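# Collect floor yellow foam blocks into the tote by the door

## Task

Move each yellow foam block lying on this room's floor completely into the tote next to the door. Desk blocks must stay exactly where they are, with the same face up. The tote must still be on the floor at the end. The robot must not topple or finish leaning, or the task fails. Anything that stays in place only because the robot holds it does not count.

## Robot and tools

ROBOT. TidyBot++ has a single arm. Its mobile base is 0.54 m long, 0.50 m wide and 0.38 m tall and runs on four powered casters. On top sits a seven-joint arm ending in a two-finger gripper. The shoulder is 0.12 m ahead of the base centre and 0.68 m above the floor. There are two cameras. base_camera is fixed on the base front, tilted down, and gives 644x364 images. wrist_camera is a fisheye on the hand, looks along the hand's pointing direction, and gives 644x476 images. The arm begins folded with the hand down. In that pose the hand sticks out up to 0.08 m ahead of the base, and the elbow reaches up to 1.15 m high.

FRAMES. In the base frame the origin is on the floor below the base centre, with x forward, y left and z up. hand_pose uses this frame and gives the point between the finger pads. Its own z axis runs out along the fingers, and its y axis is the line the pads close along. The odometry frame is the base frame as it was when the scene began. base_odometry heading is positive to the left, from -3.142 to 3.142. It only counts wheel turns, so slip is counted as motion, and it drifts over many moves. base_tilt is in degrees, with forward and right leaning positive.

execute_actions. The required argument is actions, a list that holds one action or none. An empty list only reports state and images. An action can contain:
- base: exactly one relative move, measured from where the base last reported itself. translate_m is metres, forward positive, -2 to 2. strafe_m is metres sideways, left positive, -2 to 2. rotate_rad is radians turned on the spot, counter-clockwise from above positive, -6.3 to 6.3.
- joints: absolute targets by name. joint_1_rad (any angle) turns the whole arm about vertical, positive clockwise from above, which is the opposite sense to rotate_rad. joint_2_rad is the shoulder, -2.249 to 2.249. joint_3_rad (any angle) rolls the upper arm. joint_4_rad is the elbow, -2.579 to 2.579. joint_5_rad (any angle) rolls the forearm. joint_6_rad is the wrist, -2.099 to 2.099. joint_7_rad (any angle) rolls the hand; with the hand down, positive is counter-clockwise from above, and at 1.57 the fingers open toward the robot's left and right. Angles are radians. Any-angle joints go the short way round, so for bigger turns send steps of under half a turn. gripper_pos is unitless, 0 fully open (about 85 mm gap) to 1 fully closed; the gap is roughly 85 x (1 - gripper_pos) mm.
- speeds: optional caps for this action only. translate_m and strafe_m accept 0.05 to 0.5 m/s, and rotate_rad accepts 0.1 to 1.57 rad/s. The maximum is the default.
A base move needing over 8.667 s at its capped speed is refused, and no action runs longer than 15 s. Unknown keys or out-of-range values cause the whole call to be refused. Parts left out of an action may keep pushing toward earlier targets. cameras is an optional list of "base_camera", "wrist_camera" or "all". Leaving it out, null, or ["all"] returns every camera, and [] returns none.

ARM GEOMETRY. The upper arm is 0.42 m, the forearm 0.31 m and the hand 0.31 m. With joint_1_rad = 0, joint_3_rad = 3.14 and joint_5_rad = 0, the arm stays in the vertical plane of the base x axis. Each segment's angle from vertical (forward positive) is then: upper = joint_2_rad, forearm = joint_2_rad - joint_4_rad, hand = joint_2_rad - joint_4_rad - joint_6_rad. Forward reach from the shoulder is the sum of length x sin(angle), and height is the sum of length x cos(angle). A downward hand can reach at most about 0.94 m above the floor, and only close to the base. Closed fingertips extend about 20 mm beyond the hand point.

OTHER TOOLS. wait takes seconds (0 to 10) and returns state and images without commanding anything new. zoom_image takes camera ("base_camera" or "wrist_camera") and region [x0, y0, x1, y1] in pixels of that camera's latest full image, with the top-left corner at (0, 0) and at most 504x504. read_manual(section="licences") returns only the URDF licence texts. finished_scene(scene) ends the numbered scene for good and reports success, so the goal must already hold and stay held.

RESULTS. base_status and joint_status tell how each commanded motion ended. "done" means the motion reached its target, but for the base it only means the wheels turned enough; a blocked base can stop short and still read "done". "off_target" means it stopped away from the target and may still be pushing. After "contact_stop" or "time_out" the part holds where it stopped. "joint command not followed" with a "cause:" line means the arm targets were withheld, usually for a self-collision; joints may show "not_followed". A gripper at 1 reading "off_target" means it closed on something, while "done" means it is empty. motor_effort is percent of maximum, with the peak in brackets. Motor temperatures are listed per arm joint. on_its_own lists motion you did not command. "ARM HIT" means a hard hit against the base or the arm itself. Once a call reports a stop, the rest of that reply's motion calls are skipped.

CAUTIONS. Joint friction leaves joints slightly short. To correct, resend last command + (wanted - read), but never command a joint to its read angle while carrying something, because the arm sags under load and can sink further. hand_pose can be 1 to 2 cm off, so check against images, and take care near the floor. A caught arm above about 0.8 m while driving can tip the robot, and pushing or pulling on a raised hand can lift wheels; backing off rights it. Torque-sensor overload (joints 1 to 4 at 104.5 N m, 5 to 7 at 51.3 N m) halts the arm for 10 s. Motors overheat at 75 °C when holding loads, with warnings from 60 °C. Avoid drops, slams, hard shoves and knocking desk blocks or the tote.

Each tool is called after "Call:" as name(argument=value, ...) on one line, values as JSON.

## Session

Call:
execute_actions(actions=[{"joints":{"joint_6_rad":0.2}}])

Call:
execute_actions(actions=[{"base":{"rotate_rad":-1.57}}], cameras=["wrist_camera"])

Call:
execute_actions(actions=[{"base":{"rotate_rad":-1.57}}], cameras=["wrist_camera"])

Call:
execute_actions(actions=[{"base":{"rotate_rad":-1.57}}], cameras=["wrist_camera"])

Scene clock: 1.40 s.
Motor temperatures (°C, as the motors report them): [35 36 32 38 36 44 44]
base_odometry: x=+0.000 y=+0.000 heading=+0.000 (m, m, rad; odometry frame)
base_tilt: forward=+0.4 right=-0.1 (deg)
base_status: not commanded
joint_positions: joint_1_rad=+0.006 joint_2_rad=-0.327 joint_3_rad=+3.104 joint_4_rad=-2.553 joint_5_rad=+0.035 joint_6_rad=+0.201 joint_7_rad=+1.604 gripper_pos=+0.000
joint_status: all done
motor_effort: joint_1_rad=+0(0) joint_2_rad=-8(7) joint_3_rad=+1(1) joint_4_rad=+19(20) joint_5_rad=+0(0) joint_6_rad=+8(8) joint_7_rad=-1(1) (%)
hand_pose: x=+0.5122 y=+0.0163 z=+0.7518 quat_wxyz=(+0.012, +0.847, +0.046, +0.529) (m; base frame)
pictures: base_camera, wrist_camera
camera_calibration (this result's frames):
wrist_camera: T_world_to_cam=[[0.0885493, -0.993491, 0.0716578, -0.0775712], [-0.458849, -0.104538, -0.882343, 0.956761], [0.884091, 0.0452507, -0.465119, 0.0326533], [0, 0, 0, 1]] pos_world=[0.417009, 0.021474, 0.864938]
Images, in order (width x height): base_camera 644x364, wrist_camera 644x476.

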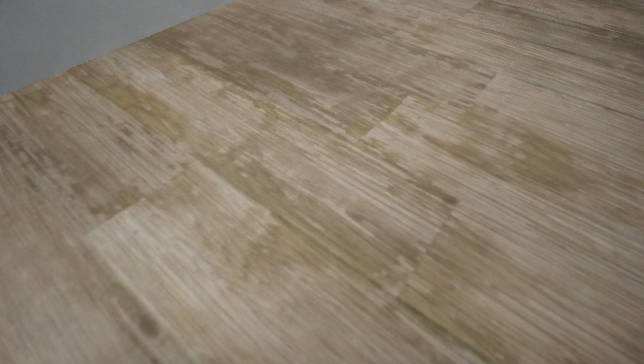

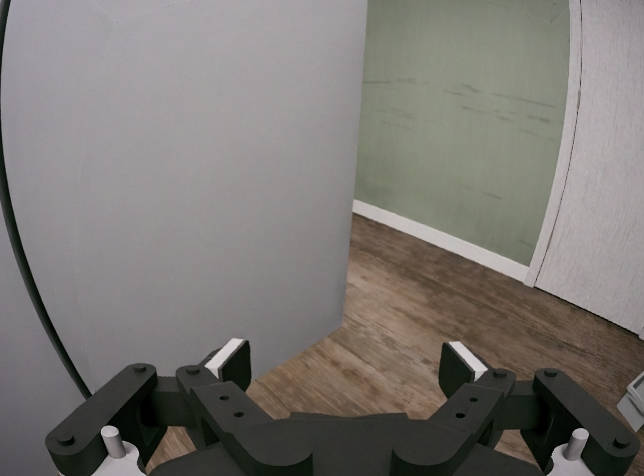

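Scene clock: 3.70 s.
Motor temperatures (°C, as the motors report them): [35 36 32 38 36 44 44]
base_odometry: x=+0.000 y=+0.000 heading=-1.569 (m, m, rad; odometry frame)
base_tilt: forward=+0.4 right=-0.1 (deg)
base_status: done
joint_positions: joint_1_rad=+0.006 joint_2_rad=-0.327 joint_3_rad=+3.104 joint_4_rad=-2.553 joint_5_rad=+0.035 joint_6_rad=+0.201 joint_7_rad=+1.604 gripper_pos=+0.000
joint_status: not commanded
motor_effort: joint_1_rad=-1(2) joint_2_rad=-7(8) joint_3_rad=+1(2) joint_4_rad=+20(20) joint_5_rad=+0(0) joint_6_rad=+8(8) joint_7_rad=+0(1) (%)
hand_pose: x=+0.5122 y=+0.0163 z=+0.7518 quat_wxyz=(+0.012, +0.847, +0.046, +0.529) (m; base frame)
pictures: wrist_camera
camera_calibration (this result's frames):
wrist_camera: T_world_to_cam=[[0.0885373, -0.993492, 0.0716535, -0.0775668], [-0.45885, -0.104529, -0.882344, 0.956761], [0.884091, 0.0452421, -0.465119, 0.0326533], [0, 0, 0, 1]] pos_world=[0.417009, 0.0214696, 0.864938]
Images, in order (width x height): wrist_camera 644x476.

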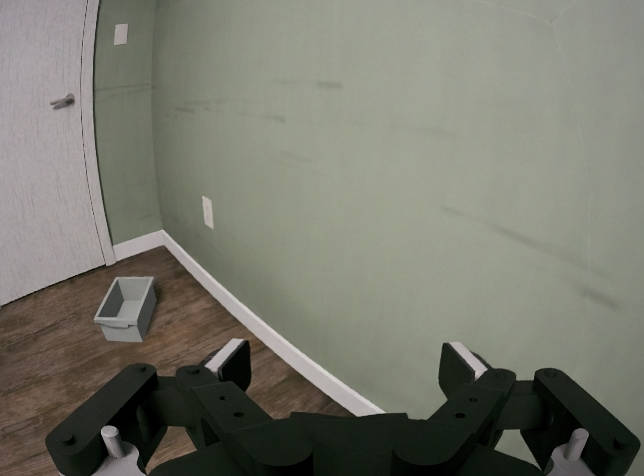

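Scene clock: 6.00 s.
Motor temperatures (°C, as the motors report them): [35 36 32 38 36 44 44]
base_odometry: x=+0.000 y=+0.000 heading=-3.138 (m, m, rad; odometry frame)
base_tilt: forward=+0.5 right=-0.1 (deg)
base_status: done
joint_positions: joint_1_rad=+0.006 joint_2_rad=-0.327 joint_3_rad=+3.104 joint_4_rad=-2.553 joint_5_rad=+0.035 joint_6_rad=+0.201 joint_7_rad=+1.604 gripper_pos=+0.000
joint_status: not commanded
motor_effort: joint_1_rad=-1(1) joint_2_rad=-7(8) joint_3_rad=+1(2) joint_4_rad=+19(19) joint_5_rad=+0(0) joint_6_rad=+8(8) joint_7_rad=-1(1) (%)
hand_pose: x=+0.5122 y=+0.0163 z=+0.7518 quat_wxyz=(+0.012, +0.847, +0.046, +0.529) (m; base frame)
pictures: wrist_camera
camera_calibration (this result's frames):
wrist_camera: T_world_to_cam=[[0.0885217, -0.993494, 0.0716484, -0.0775616], [-0.458852, -0.104517, -0.882344, 0.956762], [0.884092, 0.0452305, -0.465119, 0.032653], [0, 0, 0, 1]] pos_world=[0.41701, 0.0214639, 0.864938]
Images, in order (width x height): wrist_camera 644x476.

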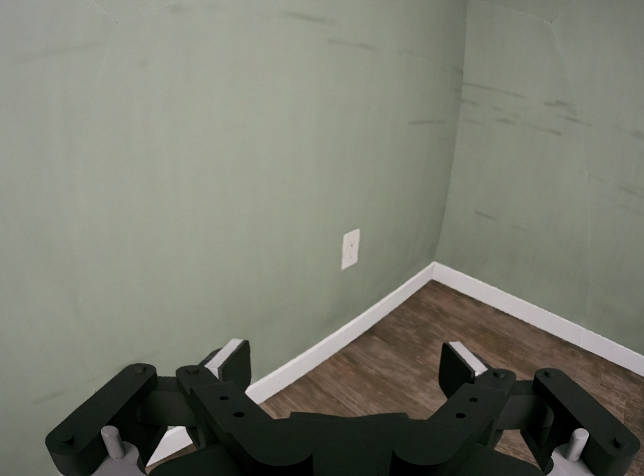

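Scene clock: 8.30 s.
Motor temperatures (°C, as the motors report them): [35 36 32 38 36 44 44]
base_odometry: x=+0.000 y=+0.000 heading=+1.576 (m, m, rad; odometry frame)
base_tilt: forward=+0.4 right=-0.1 (deg)
base_status: done
joint_positions: joint_1_rad=+0.006 joint_2_rad=-0.327 joint_3_rad=+3.104 joint_4_rad=-2.553 joint_5_rad=+0.035 joint_6_rad=+0.201 joint_7_rad=+1.604 gripper_pos=+0.000
joint_status: not commanded
motor_effort: joint_1_rad=-1(0) joint_2_rad=-7(9) joint_3_rad=+1(3) joint_4_rad=+19(19) joint_5_rad=+0(0) joint_6_rad=+8(8) joint_7_rad=-1(1) (%)
hand_pose: x=+0.5122 y=+0.0163 z=+0.7518 quat_wxyz=(+0.012, +0.847, +0.046, +0.529) (m; base frame)
pictures: wrist_camera
camera_calibration (this result's frames):
wrist_camera: T_world_to_cam=[[0.0885062, -0.993496, 0.0716432, -0.0775562], [-0.458853, -0.104505, -0.882345, 0.956763], [0.884093, 0.0452193, -0.465118, 0.0326518], [0, 0, 0, 1]] pos_world=[0.41701, 0.0214584, 0.864939]
Images, in order (width x height): wrist_camera 644x476.

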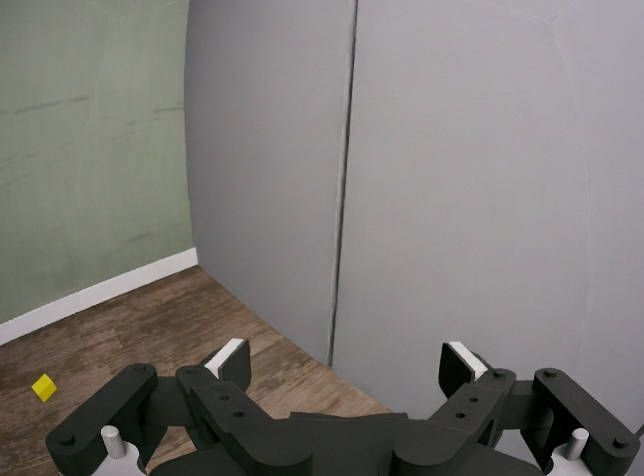

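Call:
execute_actions(actions=[{"base":{"rotate_rad":0.85},"joints":{"joint_6_rad":-0.1}}])

Scene clock: 14.90 s.
Motor temperatures (°C, as the motors report them): [35 36 32 38 36 44 44]
base_odometry: x=+0.000 y=+0.000 heading=+2.425 (m, m, rad; odometry frame)
base_tilt: forward=+0.4 right=-0.1 (deg)
base_status: done
joint_positions: joint_1_rad=+0.006 joint_2_rad=-0.327 joint_3_rad=+3.104 joint_4_rad=-2.557 joint_5_rad=+0.035 joint_6_rad=-0.100 joint_7_rad=+1.604 gripper_pos=+0.000
joint_status: all done
motor_effort: joint_1_rad=-1(0) joint_2_rad=-6(8) joint_3_rad=+1(2) joint_4_rad=+19(21) joint_5_rad=+0(0) joint_6_rad=+6(8) joint_7_rad=-1(0) (%)
hand_pose: x=+0.4578 y=+0.0104 z=+0.6734 quat_wxyz=(+0.015, +0.918, +0.047, +0.395) (m; base frame)
pictures: base_camera, wrist_camera
camera_calibration (this result's frames):
wrist_camera: T_world_to_cam=[[0.0964424, -0.993591, 0.0589588, -0.0680371], [-0.702786, -0.109923, -0.702857, 0.852868], [0.704834, 0.0263498, -0.708883, 0.290925], [0, 0, 0, 1]] pos_world=[0.400892, 0.0184825, 0.809688]
Images, in order (width x height): base_camera 644x364, wrist_camera 644x476.

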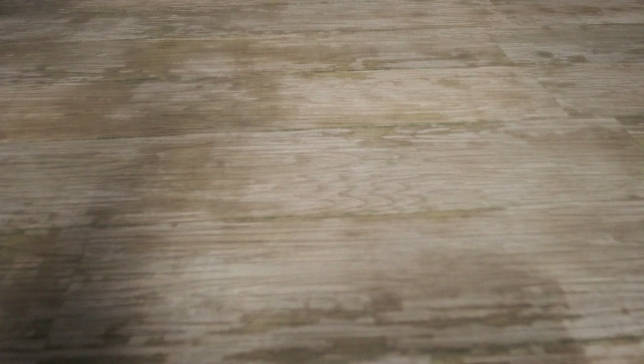

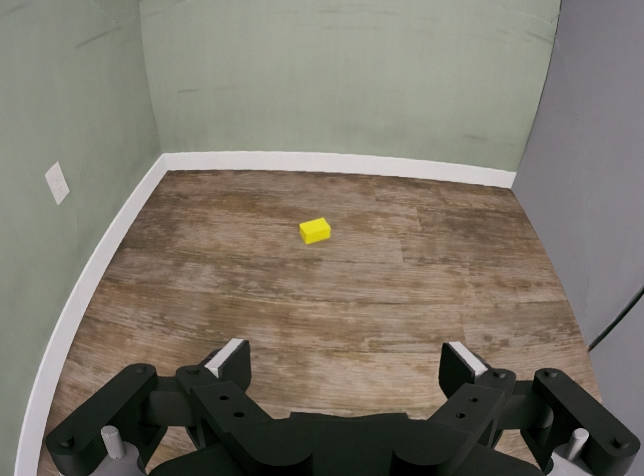

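Call:
execute_actions(actions=[{"base":{"strafe_m":0.12},"joints":{"joint_1_rad":0,"joint_2_rad":1.357,"joint_3_rad":3.14,"joint_4_rad":-1.722,"joint_5_rad":0,"joint_6_rad":-0.06,"joint_7_rad":0.3}}], cameras=[])

Call:
execute_actions(actions=[{"base":{"translate_m":0.67}}])

Scene clock: 26.50 s.
Motor temperatures (°C, as the motors report them): [35 36 32 38 36 44 44]
base_odometry: x=-0.079 y=-0.091 heading=+2.426 (m, m, rad; odometry frame)
base_tilt: forward=+0.4 right=-0.1 (deg)
base_status: done
joint_positions: joint_1_rad=+0.006 joint_2_rad=+1.355 joint_3_rad=+3.122 joint_4_rad=-1.740 joint_5_rad=+0.032 joint_6_rad=-0.081 joint_7_rad=+0.342 gripper_pos=+0.000
joint_status: all done
motor_effort: joint_1_rad=-1(1) joint_2_rad=-43(46) joint_3_rad=-1(2) joint_4_rad=+1(19) joint_5_rad=+0(1) joint_6_rad=+0(7) joint_7_rad=-1(0) (%)
hand_pose: x=+0.5337 y=+0.0099 z=+0.1471 quat_wxyz=(+0.003, +0.826, -0.564, -0.019) (m; base frame)
pictures: none
No camera images: the call's "cameras" was empty. Leave "cameras" out to get every camera's image.

Scene clock: 29.20 s.
Motor temperatures (°C, as the motors report them): [35 36 32 38 36 44 44]
base_odometry: x=-0.585 y=+0.348 heading=+2.427 (m, m, rad; odometry frame)
base_tilt: forward=+0.5 right=-0.1 (deg)
base_status: done
joint_positions: joint_1_rad=+0.006 joint_2_rad=+1.355 joint_3_rad=+3.123 joint_4_rad=-1.731 joint_5_rad=+0.032 joint_6_rad=-0.076 joint_7_rad=+0.342 gripper_pos=+0.000
joint_status: not commanded
motor_effort: joint_1_rad=-1(2) joint_2_rad=-44(45) joint_3_rad=+0(1) joint_4_rad=+1(2) joint_5_rad=+0(0) joint_6_rad=+0(1) joint_7_rad=-1(1) (%)
hand_pose: x=+0.5407 y=+0.0093 z=+0.1471 quat_wxyz=(+0.000, +0.826, -0.564, -0.013) (m; base frame)
pictures: base_camera, wrist_camera
camera_calibration (this result's frames):
wrist_camera: T_world_to_cam=[[-0.927135, -0.374684, -0.00563377, 0.511121], [-0.374491, 0.925915, 0.0493675, 0.24334], [-0.0132808, 0.0478802, -0.998765, 0.290146], [0, 0, 0, 1]] pos_world=[0.568861, -0.0476958, 0.280654]
Images, in order (width x height): base_camera 644x364, wrist_camera 644x476.

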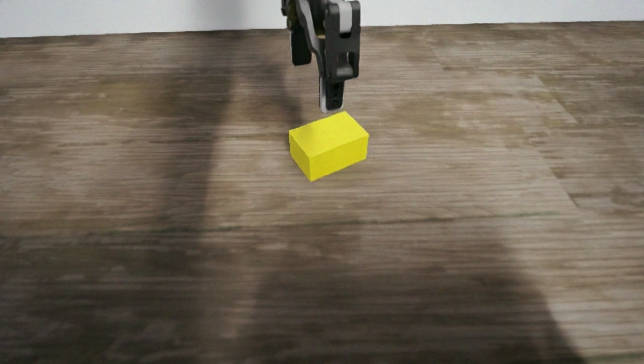

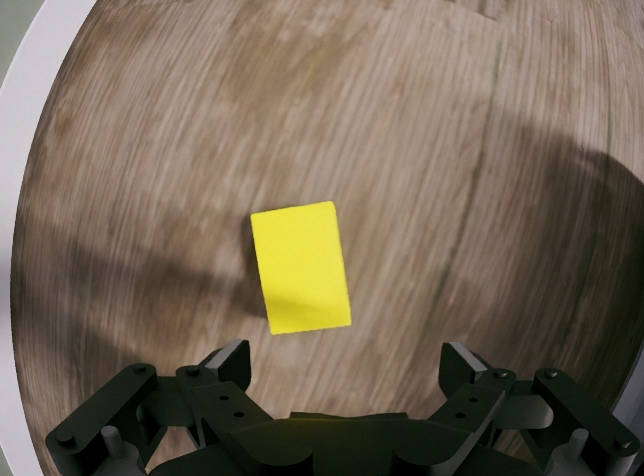

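Call:
execute_actions(actions=[{"base":{"strafe_m":-0.025},"joints":{"joint_7_rad":0.45}}], cameras=[])

Call:
execute_actions(actions=[{"base":{"translate_m":0.055}}], cameras=[])

Call:
execute_actions(actions=[{"joints":{"joint_2_rad":1.64,"joint_4_rad":-1.465,"joint_6_rad":-0.036}}])

Scene clock: 43.03 s.
Motor temperatures (°C, as the motors report them): [35 37 32 38 36 44 44]
base_odometry: x=-0.569 y=+0.367 heading=+2.428 (m, m, rad; odometry frame)
base_tilt: forward=+0.5 right=-0.1 (deg)
base_status: done
joint_positions: joint_1_rad=+0.006 joint_2_rad=+1.355 joint_3_rad=+3.132 joint_4_rad=-1.731 joint_5_rad=+0.031 joint_6_rad=-0.076 joint_7_rad=+0.415 gripper_pos=+0.000
joint_status: all done
motor_effort: joint_1_rad=+0(3) joint_2_rad=-44(44) joint_3_rad=+0(2) joint_4_rad=+1(2) joint_5_rad=+0(0) joint_6_rad=+0(0) joint_7_rad=+0(1) (%)
hand_pose: x=+0.5407 y=+0.0041 z=+0.1469 quat_wxyz=(+0.003, +0.845, -0.534, -0.011) (m; base frame)
pictures: none
No camera images: the call's "cameras" was empty. Leave "cameras" out to get every camera's image.

Scene clock: 44.07 s.
Motor temperatures (°C, as the motors report them): [35 37 32 38 36 44 44]
base_odometry: x=-0.610 y=+0.404 heading=+2.427 (m, m, rad; odometry frame)
base_tilt: forward=+0.4 right=-0.1 (deg)
base_status: done
joint_positions: joint_1_rad=+0.006 joint_2_rad=+1.356 joint_3_rad=+3.132 joint_4_rad=-1.725 joint_5_rad=+0.031 joint_6_rad=-0.076 joint_7_rad=+0.415 gripper_pos=+0.000
joint_status: not commanded
motor_effort: joint_1_rad=-1(2) joint_2_rad=-44(46) joint_3_rad=+0(1) joint_4_rad=+1(3) joint_5_rad=+0(0) joint_6_rad=+0(1) joint_7_rad=-1(1) (%)
hand_pose: x=+0.5443 y=+0.0041 z=+0.1467 quat_wxyz=(+0.001, +0.845, -0.534, -0.008) (m; base frame)
pictures: none
No camera images: the call's "cameras" was empty. Leave "cameras" out to get every camera's image.

Scene clock: 45.73 s.
Motor temperatures (°C, as the motors report them): [35 37 32 38 36 44 44]
base_odometry: x=-0.610 y=+0.404 heading=+2.427 (m, m, rad; odometry frame)
base_tilt: forward=+0.5 right=-0.1 (deg)
base_status: not commanded
joint_positions: joint_1_rad=+0.006 joint_2_rad=+1.643 joint_3_rad=+3.132 joint_4_rad=-1.482 joint_5_rad=+0.031 joint_6_rad=-0.056 joint_7_rad=+0.415 gripper_pos=+0.000
joint_status: all done
motor_effort: joint_1_rad=-1(1) joint_2_rad=-43(47) joint_3_rad=+0(1) joint_4_rad=+0(2) joint_5_rad=+0(0) joint_6_rad=+0(0) joint_7_rad=-1(1) (%)
hand_pose: x=+0.5314 y=+0.0045 z=+0.0262 quat_wxyz=(+0.007, +0.844, -0.535, -0.019) (m; base frame)
pictures: base_camera, wrist_camera
camera_calibration (this result's frames):
wrist_camera: T_world_to_cam=[[-0.89931, -0.437122, 0.0128997, 0.484972], [-0.435961, 0.898458, 0.0520767, 0.282956], [-0.0343537, 0.0412093, -0.99856, 0.180744], [0, 0, 0, 1]] pos_world=[0.565707, -0.0496803, 0.159493]
Images, in order (width x height): base_camera 644x364, wrist_camera 644x476.

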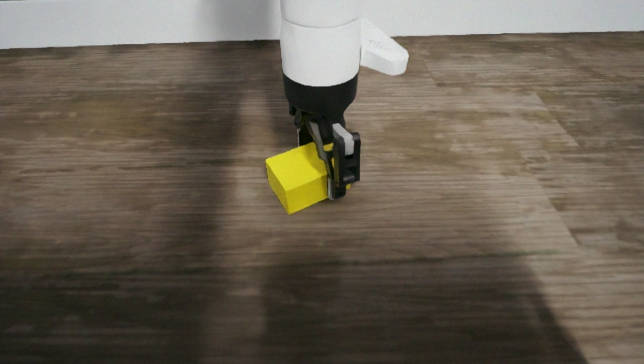

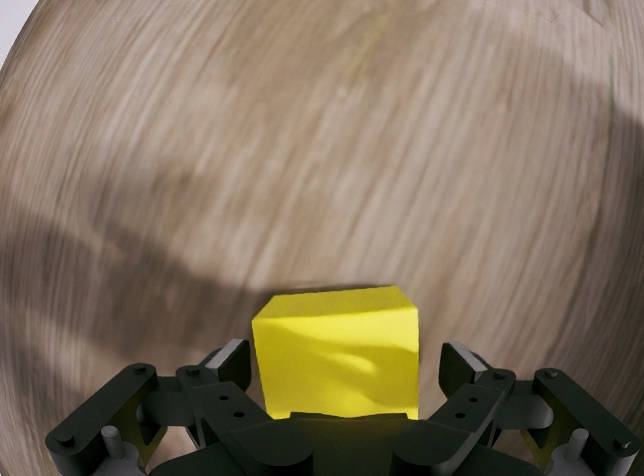

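Call:
execute_actions(actions=[{"joints":{"gripper_pos":1}}], cameras=[])

Call:
execute_actions(actions=[{"joints":{"joint_2_rad":0.3,"joint_4_rad":-2.3,"joint_6_rad":-0.54}}], cameras=[])

Call:
execute_actions(actions=[{"base":{"rotate_rad":-3.2}}], cameras=[])

Call:
execute_actions(actions=[{"base":{"translate_m":1.5}}])

Scene clock: 55.50 s.
Motor temperatures (°C, as the motors report them): [35 37 32 38 36 44 44]
base_odometry: x=-0.610 y=+0.404 heading=+2.427 (m, m, rad; odometry frame)
base_tilt: forward=+0.4 right=-0.1 (deg)
base_status: not commanded
joint_positions: joint_1_rad=+0.006 joint_2_rad=+1.637 joint_3_rad=+3.132 joint_4_rad=-1.475 joint_5_rad=+0.031 joint_6_rad=-0.055 joint_7_rad=+0.415 gripper_pos=+0.386
joint_status: gripper_pos off_target (ended at +0.386, target +1.000)
motor_effort: joint_1_rad=-1(0) joint_2_rad=-44(45) joint_3_rad=+0(1) joint_4_rad=+1(7) joint_5_rad=+0(0) joint_6_rad=+0(5) joint_7_rad=-1(1) (%)
hand_pose: x=+0.5397 y=+0.0045 z=+0.0286 quat_wxyz=(+0.004, +0.844, -0.536, -0.013) (m; base frame)
pictures: none
No camera images: the call's "cameras" was empty. Leave "cameras" out to get every camera's image.

Scene clock: 58.10 s.
Motor temperatures (°C, as the motors report them): [35 37 32 38 36 44 44]
base_odometry: x=-0.610 y=+0.404 heading=+2.427 (m, m, rad; odometry frame)
base_tilt: forward=+0.5 right=-0.1 (deg)
base_status: not commanded
joint_positions: joint_1_rad=+0.006 joint_2_rad=+0.306 joint_3_rad=+3.132 joint_4_rad=-2.285 joint_5_rad=+0.031 joint_6_rad=-0.521 joint_7_rad=+0.415 gripper_pos=+0.386
joint_status: all done
motor_effort: joint_1_rad=+0(0) joint_2_rad=-24(48) joint_3_rad=+0(0) joint_4_rad=+10(10) joint_5_rad=+0(0) joint_6_rad=+1(1) joint_7_rad=-1(1) (%)
hand_pose: x=+0.4192 y=-0.0019 z=+0.5039 quat_wxyz=(-0.002, +0.846, -0.533, +0.016) (m; base frame)
pictures: none
No camera images: the call's "cameras" was empty. Leave "cameras" out to get every camera's image.

Scene clock: 61.47 s.
Motor temperatures (°C, as the motors report them): [35 37 32 38 36 44 44]
base_odometry: x=-0.610 y=+0.404 heading=-0.772 (m, m, rad; odometry frame)
base_tilt: forward=+0.5 right=-0.1 (deg)
base_status: done
joint_positions: joint_1_rad=+0.004 joint_2_rad=+0.306 joint_3_rad=+3.133 joint_4_rad=-2.285 joint_5_rad=+0.029 joint_6_rad=-0.521 joint_7_rad=+0.415 gripper_pos=+0.386
joint_status: not commanded
motor_effort: joint_1_rad=-1(2) joint_2_rad=-24(25) joint_3_rad=+0(1) joint_4_rad=+10(10) joint_5_rad=+0(1) joint_6_rad=+0(1) joint_7_rad=+0(1) (%)
hand_pose: x=+0.4192 y=-0.0015 z=+0.5039 quat_wxyz=(-0.003, +0.845, -0.534, +0.015) (m; base frame)
pictures: none
No camera images: the call's "cameras" was empty. Leave "cameras" out to get every camera's image.

Scene clock: 65.83 s.
Motor temperatures (°C, as the motors report them): [35 37 32 38 36 44 44]
base_odometry: x=+0.463 y=-0.645 heading=-0.773 (m, m, rad; odometry frame)
base_tilt: forward=+0.4 right=-0.1 (deg)
base_status: done
joint_positions: joint_1_rad=+0.004 joint_2_rad=+0.305 joint_3_rad=+3.133 joint_4_rad=-2.290 joint_5_rad=+0.029 joint_6_rad=-0.524 joint_7_rad=+0.415 gripper_pos=+0.386
joint_status: not commanded
motor_effort: joint_1_rad=-1(2) joint_2_rad=-24(26) joint_3_rad=+0(0) joint_4_rad=+9(11) joint_5_rad=+0(0) joint_6_rad=+1(1) joint_7_rad=-1(1) (%)
hand_pose: x=+0.4160 y=-0.0016 z=+0.5035 quat_wxyz=(-0.001, +0.845, -0.534, +0.013) (m; base frame)
pictures: base_camera, wrist_camera
camera_calibration (this result's frames):
wrist_camera: T_world_to_cam=[[-0.897048, -0.440518, -0.0353399, 0.395743], [-0.440986, 0.897492, 0.006339, 0.238373], [0.0289248, 0.0212708, -0.999355, 0.62775], [0, 0, 0, 1]] pos_world=[0.441962, -0.0529584, 0.63982]
Images, in order (width x height): base_camera 644x364, wrist_camera 644x476.

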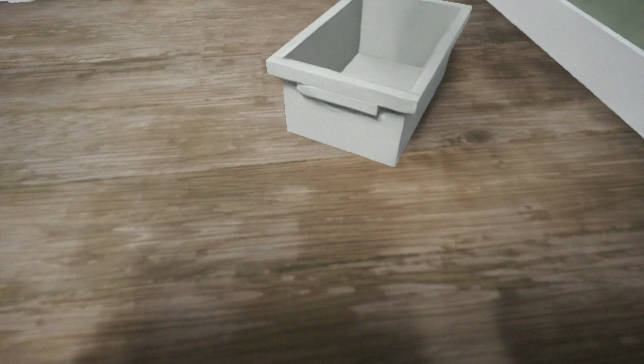

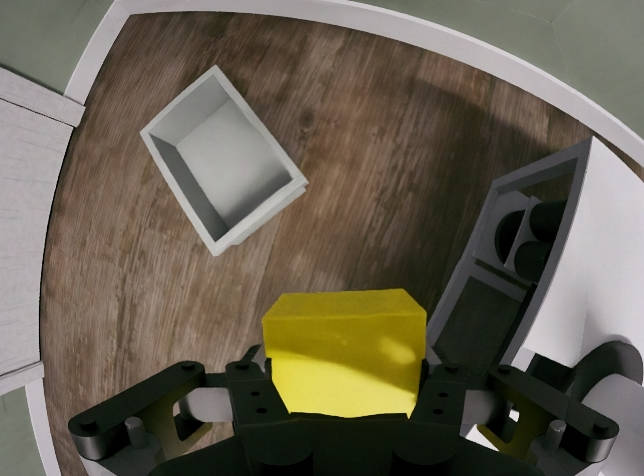

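Call:
execute_actions(actions=[{"base":{"strafe_m":-0.09},"joints":{"joint_2_rad":0.9,"joint_4_rad":-2.0,"joint_6_rad":-0.24}}], cameras=[])

Call:
execute_actions(actions=[{"base":{"translate_m":0.23}}], cameras=[])

Call:
execute_actions(actions=[{"joints":{"joint_2_rad":1.45,"joint_4_rad":-1.64,"joint_6_rad":-0.05}}])

Scene clock: 77.00 s.
Motor temperatures (°C, as the motors report them): [35 37 32 38 36 44 44]
base_odometry: x=+0.400 y=-0.709 heading=-0.773 (m, m, rad; odometry frame)
base_tilt: forward=+0.5 right=-0.1 (deg)
base_status: done
joint_positions: joint_1_rad=+0.005 joint_2_rad=+0.898 joint_3_rad=+3.135 joint_4_rad=-2.018 joint_5_rad=+0.029 joint_6_rad=-0.259 joint_7_rad=+0.415 gripper_pos=+0.386
joint_status: all done
motor_effort: joint_1_rad=-1(3) joint_2_rad=-38(40) joint_3_rad=+0(1) joint_4_rad=+4(10) joint_5_rad=+0(0) joint_6_rad=+0(2) joint_7_rad=-1(0) (%)
hand_pose: x=+0.5080 y=+0.0005 z=+0.3265 quat_wxyz=(+0.010, +0.845, -0.535, -0.014) (m; base frame)
pictures: none
No camera images: the call's "cameras" was empty. Leave "cameras" out to get every camera's image.

Scene clock: 78.73 s.
Motor temperatures (°C, as the motors report them): [35 37 32 38 36 44 44]
base_odometry: x=+0.565 y=-0.870 heading=-0.773 (m, m, rad; odometry frame)
base_tilt: forward=+0.4 right=-0.1 (deg)
base_status: done
joint_positions: joint_1_rad=+0.005 joint_2_rad=+0.899 joint_3_rad=+3.135 joint_4_rad=-2.007 joint_5_rad=+0.029 joint_6_rad=-0.256 joint_7_rad=+0.415 gripper_pos=+0.386
joint_status: not commanded
motor_effort: joint_1_rad=+0(0) joint_2_rad=-39(42) joint_3_rad=+0(0) joint_4_rad=+4(6) joint_5_rad=+0(0) joint_6_rad=+0(1) joint_7_rad=-1(1) (%)
hand_pose: x=+0.5155 y=+0.0005 z=+0.3270 quat_wxyz=(+0.006, +0.845, -0.535, -0.008) (m; base frame)
pictures: none
No camera images: the call's "cameras" was empty. Leave "cameras" out to get every camera's image.

Scene clock: 80.50 s.
Motor temperatures (°C, as the motors report them): [35 37 32 38 36 44 44]
base_odometry: x=+0.565 y=-0.870 heading=-0.773 (m, m, rad; odometry frame)
base_tilt: forward=+0.5 right=-0.1 (deg)
base_status: not commanded
joint_positions: joint_1_rad=+0.005 joint_2_rad=+1.451 joint_3_rad=+3.135 joint_4_rad=-1.658 joint_5_rad=+0.029 joint_6_rad=-0.070 joint_7_rad=+0.415 gripper_pos=+0.386
joint_status: all done
motor_effort: joint_1_rad=+0(1) joint_2_rad=-44(46) joint_3_rad=+0(0) joint_4_rad=+1(5) joint_5_rad=+0(0) joint_6_rad=+0(1) joint_7_rad=-1(0) (%)
hand_pose: x=+0.5350 y=+0.0027 z=+0.1069 quat_wxyz=(+0.008, +0.844, -0.536, -0.017) (m; base frame)
pictures: base_camera, wrist_camera
camera_calibration (this result's frames):
wrist_camera: T_world_to_cam=[[-0.899574, -0.436582, 0.0127683, 0.486562], [-0.435567, 0.898883, 0.0478651, 0.282242], [-0.0323743, 0.0374968, -0.998772, 0.260513], [0, 0, 0, 1]] pos_world=[0.569068, -0.0510467, 0.240471]
Images, in order (width x height): base_camera 644x364, wrist_camera 644x476.

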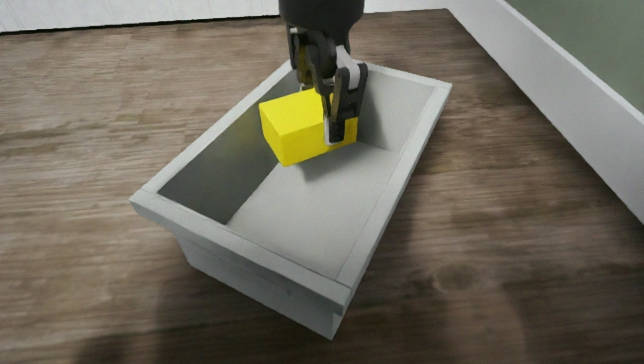

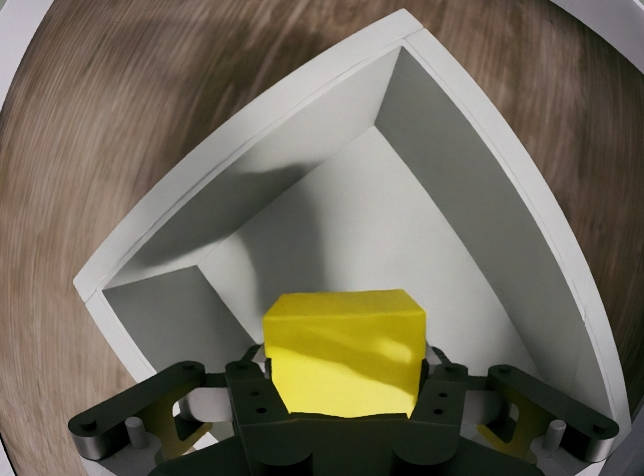

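Near the left wall; nudge right, then release.

Call:
execute_actions(actions=[{"base":{"strafe_m":-0.03}}], cameras=[])

Call:
execute_actions(actions=[{"joints":{"gripper_pos":0}}], cameras=[])

Call:
execute_actions(actions=[{"joints":{"joint_2_rad":-0.35,"joint_4_rad":-2.55,"joint_6_rad":0.1,"joint_7_rad":1.57}}], cameras=["base_camera"])

Call:
execute_actions(actions=[{"base":{"rotate_rad":1.65}}])

Scene clock: 93.43 s.
Motor temperatures (°C, as the motors report them): [35 37 32 38 36 44 44]
base_odometry: x=+0.544 y=-0.892 heading=-0.773 (m, m, rad; odometry frame)
base_tilt: forward=+0.5 right=-0.1 (deg)
base_status: done
joint_positions: joint_1_rad=+0.006 joint_2_rad=+1.451 joint_3_rad=+3.138 joint_4_rad=-1.657 joint_5_rad=+0.029 joint_6_rad=-0.069 joint_7_rad=+0.415 gripper_pos=+0.386
joint_status: not commanded
motor_effort: joint_1_rad=-1(3) joint_2_rad=-44(45) joint_3_rad=+0(2) joint_4_rad=+1(1) joint_5_rad=+0(0) joint_6_rad=+0(0) joint_7_rad=+0(0) (%)
hand_pose: x=+0.5359 y=+0.0006 z=+0.1068 quat_wxyz=(+0.009, +0.844, -0.536, -0.016) (m; base frame)
pictures: none
No camera images: the call's "cameras" was empty. Leave "cameras" out to get every camera's image.

Scene clock: 94.53 s.
Motor temperatures (°C, as the motors report them): [35 37 32 38 36 44 44]
base_odometry: x=+0.544 y=-0.892 heading=-0.773 (m, m, rad; odometry frame)
base_tilt: forward=+0.5 right=-0.1 (deg)
base_status: not commanded
joint_positions: joint_1_rad=+0.006 joint_2_rad=+1.451 joint_3_rad=+3.138 joint_4_rad=-1.657 joint_5_rad=+0.029 joint_6_rad=-0.069 joint_7_rad=+0.415 gripper_pos=+0.000
joint_status: all done
motor_effort: joint_1_rad=-1(1) joint_2_rad=-44(44) joint_3_rad=+0(1) joint_4_rad=+0(0) joint_5_rad=+0(0) joint_6_rad=+0(0) joint_7_rad=-1(1) (%)
hand_pose: x=+0.5359 y=+0.0006 z=+0.1068 quat_wxyz=(+0.009, +0.844, -0.536, -0.016) (m; base frame)
pictures: none
No camera images: the call's "cameras" was empty. Leave "cameras" out to get every camera's image.

Scene clock: 97.50 s.
Motor temperatures (°C, as the motors report them): [35 37 32 38 36 44 44]
base_odometry: x=+0.544 y=-0.892 heading=-0.773 (m, m, rad; odometry frame)
base_tilt: forward=+0.4 right=-0.1 (deg)
base_status: not commanded
joint_positions: joint_1_rad=+0.006 joint_2_rad=-0.345 joint_3_rad=+3.138 joint_4_rad=-2.534 joint_5_rad=+0.029 joint_6_rad=+0.079 joint_7_rad=+1.527 gripper_pos=+0.000
joint_status: all done
motor_effort: joint_1_rad=-1(1) joint_2_rad=-7(47) joint_3_rad=+1(0) joint_4_rad=+20(20) joint_5_rad=+0(0) joint_6_rad=+7(7) joint_7_rad=+0(2) (%)
hand_pose: x=+0.5001 y=+0.0012 z=+0.7358 quat_wxyz=(-0.004, +0.870, -0.007, +0.493) (m; base frame)
pictures: base_camera
Images, in order (width x height): base_camera 644x364.

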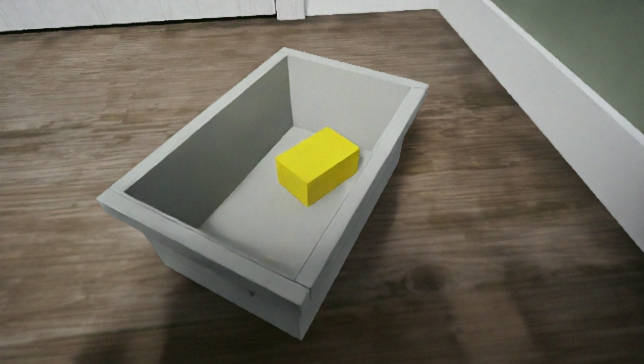

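Scene clock: 99.83 s.
Motor temperatures (°C, as the motors report them): [35 37 32 38 36 44 44]
base_odometry: x=+0.544 y=-0.892 heading=+0.876 (m, m, rad; odometry frame)
base_tilt: forward=+0.4 right=-0.1 (deg)
base_status: done
joint_positions: joint_1_rad=+0.006 joint_2_rad=-0.345 joint_3_rad=+3.138 joint_4_rad=-2.534 joint_5_rad=+0.029 joint_6_rad=+0.082 joint_7_rad=+1.527 gripper_pos=+0.000
joint_status: not commanded
motor_effort: joint_1_rad=+0(1) joint_2_rad=-7(9) joint_3_rad=+1(2) joint_4_rad=+19(20) joint_5_rad=+0(0) joint_6_rad=+8(8) joint_7_rad=-1(1) (%)
hand_pose: x=+0.5006 y=+0.0012 z=+0.7366 quat_wxyz=(-0.004, +0.869, -0.007, +0.494) (m; base frame)
pictures: base_camera, wrist_camera
camera_calibration (this result's frames):
wrist_camera: T_world_to_cam=[[0.0147107, -0.999815, -0.012413, 0.00848876], [-0.534217, 0.00263498, -0.845343, 0.946752], [0.845219, 0.0190669, -0.53408, 0.106821], [0, 0, 0, 1]] pos_world=[0.415359, 0.00395576, 0.857487]
Images, in order (width x height): base_camera 644x364, wrist_camera 644x476.

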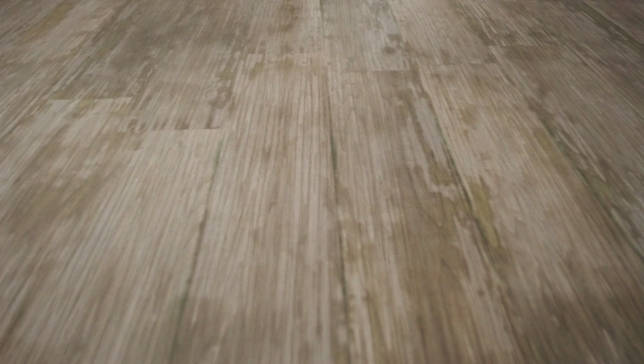

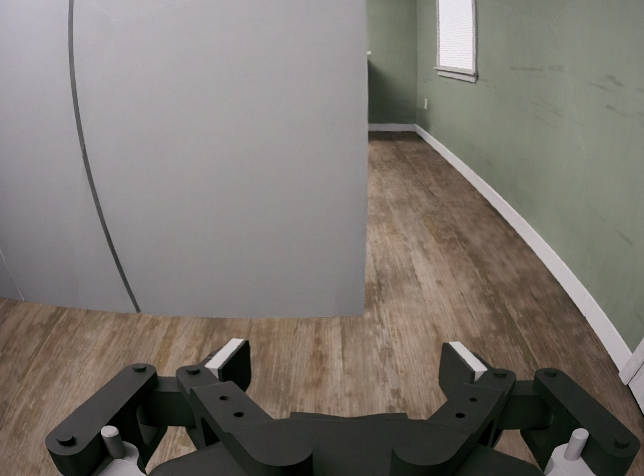

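Call:
execute_actions(actions=[{"base":{"translate_m":0.6}}], cameras=[])

Call:
execute_actions(actions=[{"base":{"strafe_m":-0.5}}], cameras=["base_camera"])

Call:
execute_actions(actions=[{"base":{"translate_m":1.5}}], cameras=["wrist_camera"])

Call:
execute_actions(actions=[{"base":{"rotate_rad":1.0}}], cameras=["wrist_camera"])

Call:
execute_actions(actions=[{"base":{"rotate_rad":0.9}}], cameras=["wrist_camera"])

Scene clock: 117.70 s.
Motor temperatures (°C, as the motors report them): [35 37 32 38 36 44 44]
base_odometry: x=+0.927 y=-0.430 heading=+0.877 (m, m, rad; odometry frame)
base_tilt: forward=+0.5 right=-0.1 (deg)
base_status: done
joint_positions: joint_1_rad=+0.006 joint_2_rad=-0.347 joint_3_rad=+3.138 joint_4_rad=-2.537 joint_5_rad=+0.029 joint_6_rad=+0.082 joint_7_rad=+1.527 gripper_pos=+0.000
joint_status: not commanded
motor_effort: joint_1_rad=-1(0) joint_2_rad=-7(9) joint_3_rad=+1(1) joint_4_rad=+19(20) joint_5_rad=+0(0) joint_6_rad=+7(8) joint_7_rad=+0(1) (%)
hand_pose: x=+0.4995 y=+0.0012 z=+0.7361 quat_wxyz=(-0.004, +0.869, -0.007, +0.495) (m; base frame)
pictures: none
No camera images: the call's "cameras" was empty. Leave "cameras" out to get every camera's image.

Scene clock: 120.07 s.
Motor temperatures (°C, as the motors report them): [35 37 32 38 36 44 44]
base_odometry: x=+1.312 y=-0.750 heading=+0.878 (m, m, rad; odometry frame)
base_tilt: forward=+0.4 right=-0.1 (deg)
base_status: done
joint_positions: joint_1_rad=+0.006 joint_2_rad=-0.347 joint_3_rad=+3.138 joint_4_rad=-2.537 joint_5_rad=+0.029 joint_6_rad=+0.082 joint_7_rad=+1.527 gripper_pos=+0.000
joint_status: not commanded
motor_effort: joint_1_rad=+0(0) joint_2_rad=-7(7) joint_3_rad=+1(3) joint_4_rad=+20(20) joint_5_rad=+0(0) joint_6_rad=+7(8) joint_7_rad=-1(1) (%)
hand_pose: x=+0.4994 y=+0.0012 z=+0.7361 quat_wxyz=(-0.004, +0.869, -0.007, +0.495) (m; base frame)
pictures: base_camera
Images, in order (width x height): base_camera 644x364.

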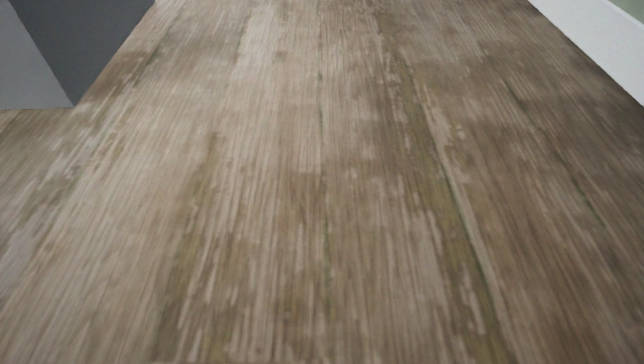

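Scene clock: 124.43 s.
Motor temperatures (°C, as the motors report them): [35 37 32 38 36 44 44]
base_odometry: x=+2.271 y=+0.403 heading=+0.877 (m, m, rad; odometry frame)
base_tilt: forward=+0.5 right=-0.1 (deg)
base_status: done
joint_positions: joint_1_rad=+0.006 joint_2_rad=-0.349 joint_3_rad=+3.138 joint_4_rad=-2.538 joint_5_rad=+0.029 joint_6_rad=+0.083 joint_7_rad=+1.527 gripper_pos=+0.000
joint_status: not commanded
motor_effort: joint_1_rad=+0(0) joint_2_rad=-7(9) joint_3_rad=+1(1) joint_4_rad=+19(21) joint_5_rad=+0(0) joint_6_rad=+8(8) joint_7_rad=-1(1) (%)
hand_pose: x=+0.4990 y=+0.0012 z=+0.7361 quat_wxyz=(-0.004, +0.869, -0.007, +0.495) (m; base frame)
pictures: wrist_camera
camera_calibration (this result's frames):
wrist_camera: T_world_to_cam=[[0.0146133, -0.999816, -0.0124462, 0.00853976], [-0.533683, 0.00272714, -0.845681, 0.945531], [0.845559, 0.0190005, -0.533544, 0.107307], [0, 0, 0, 1]] pos_world=[0.413754, 0.00392071, 0.856976]
Images, in order (width x height): wrist_camera 644x476.

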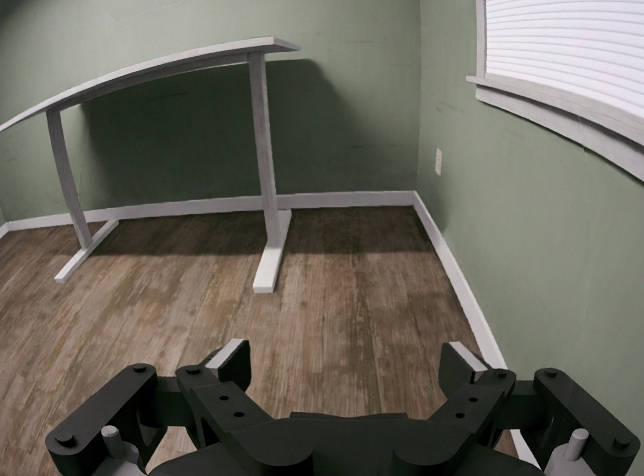

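Scene clock: 126.30 s.
Motor temperatures (°C, as the motors report them): [35 37 32 38 36 44 44]
base_odometry: x=+2.272 y=+0.403 heading=+1.876 (m, m, rad; odometry frame)
base_tilt: forward=+0.4 right=-0.1 (deg)
base_status: done
joint_positions: joint_1_rad=+0.006 joint_2_rad=-0.349 joint_3_rad=+3.138 joint_4_rad=-2.538 joint_5_rad=+0.029 joint_6_rad=+0.083 joint_7_rad=+1.527 gripper_pos=+0.000
joint_status: not commanded
motor_effort: joint_1_rad=-1(0) joint_2_rad=-7(7) joint_3_rad=+1(2) joint_4_rad=+20(20) joint_5_rad=+0(0) joint_6_rad=+8(8) joint_7_rad=-1(1) (%)
hand_pose: x=+0.4990 y=+0.0012 z=+0.7361 quat_wxyz=(-0.004, +0.869, -0.007, +0.495) (m; base frame)
pictures: wrist_camera
camera_calibration (this result's frames):
wrist_camera: T_world_to_cam=[[0.0147546, -0.999813, -0.0124682, 0.00853775], [-0.53365, 0.00267111, -0.845701, 0.945543], [0.845577, 0.0191316, -0.533511, 0.107272], [0, 0, 0, 1]] pos_world=[0.413756, 0.00395822, 0.856984]
Images, in order (width x height): wrist_camera 644x476.

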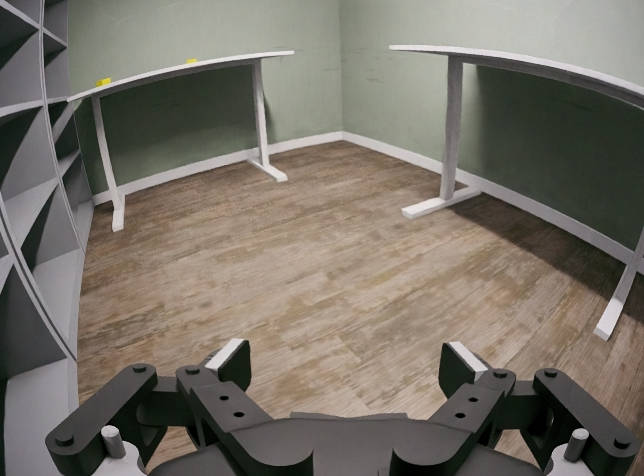

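Scene clock: 128.10 s.
Motor temperatures (°C, as the motors report them): [35 37 32 38 36 44 44]
base_odometry: x=+2.272 y=+0.403 heading=+2.775 (m, m, rad; odometry frame)
base_tilt: forward=+0.4 right=-0.1 (deg)
base_status: done
joint_positions: joint_1_rad=+0.006 joint_2_rad=-0.349 joint_3_rad=+3.138 joint_4_rad=-2.538 joint_5_rad=+0.029 joint_6_rad=+0.083 joint_7_rad=+1.527 gripper_pos=+0.000
joint_status: not commanded
motor_effort: joint_1_rad=-1(2) joint_2_rad=-7(7) joint_3_rad=+1(2) joint_4_rad=+20(20) joint_5_rad=+0(0) joint_6_rad=+7(8) joint_7_rad=-1(1) (%)
hand_pose: x=+0.4990 y=+0.0013 z=+0.7361 quat_wxyz=(-0.004, +0.869, -0.007, +0.495) (m; base frame)
pictures: wrist_camera
camera_calibration (this result's frames):
wrist_camera: T_world_to_cam=[[0.0148747, -0.999812, -0.0124684, 0.0085236], [-0.533651, 0.0026071, -0.845701, 0.945542], [0.845574, 0.0192333, -0.533511, 0.107273], [0, 0, 0, 1]] pos_world=[0.413755, 0.00399366, 0.856984]
Images, in order (width x height): wrist_camera 644x476.

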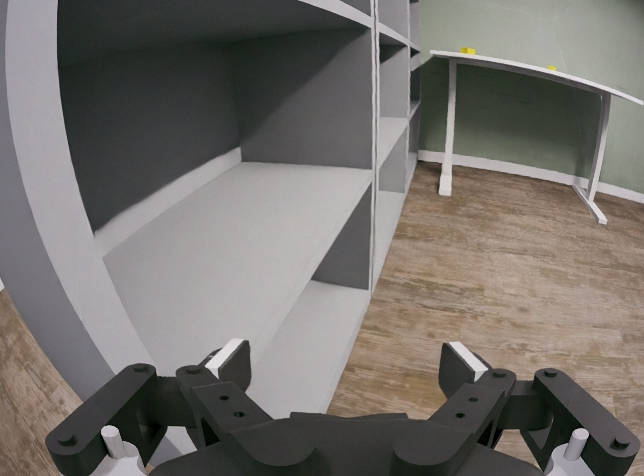

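Call:
finished_scene(scene=2)

The scene is finished: the task was done.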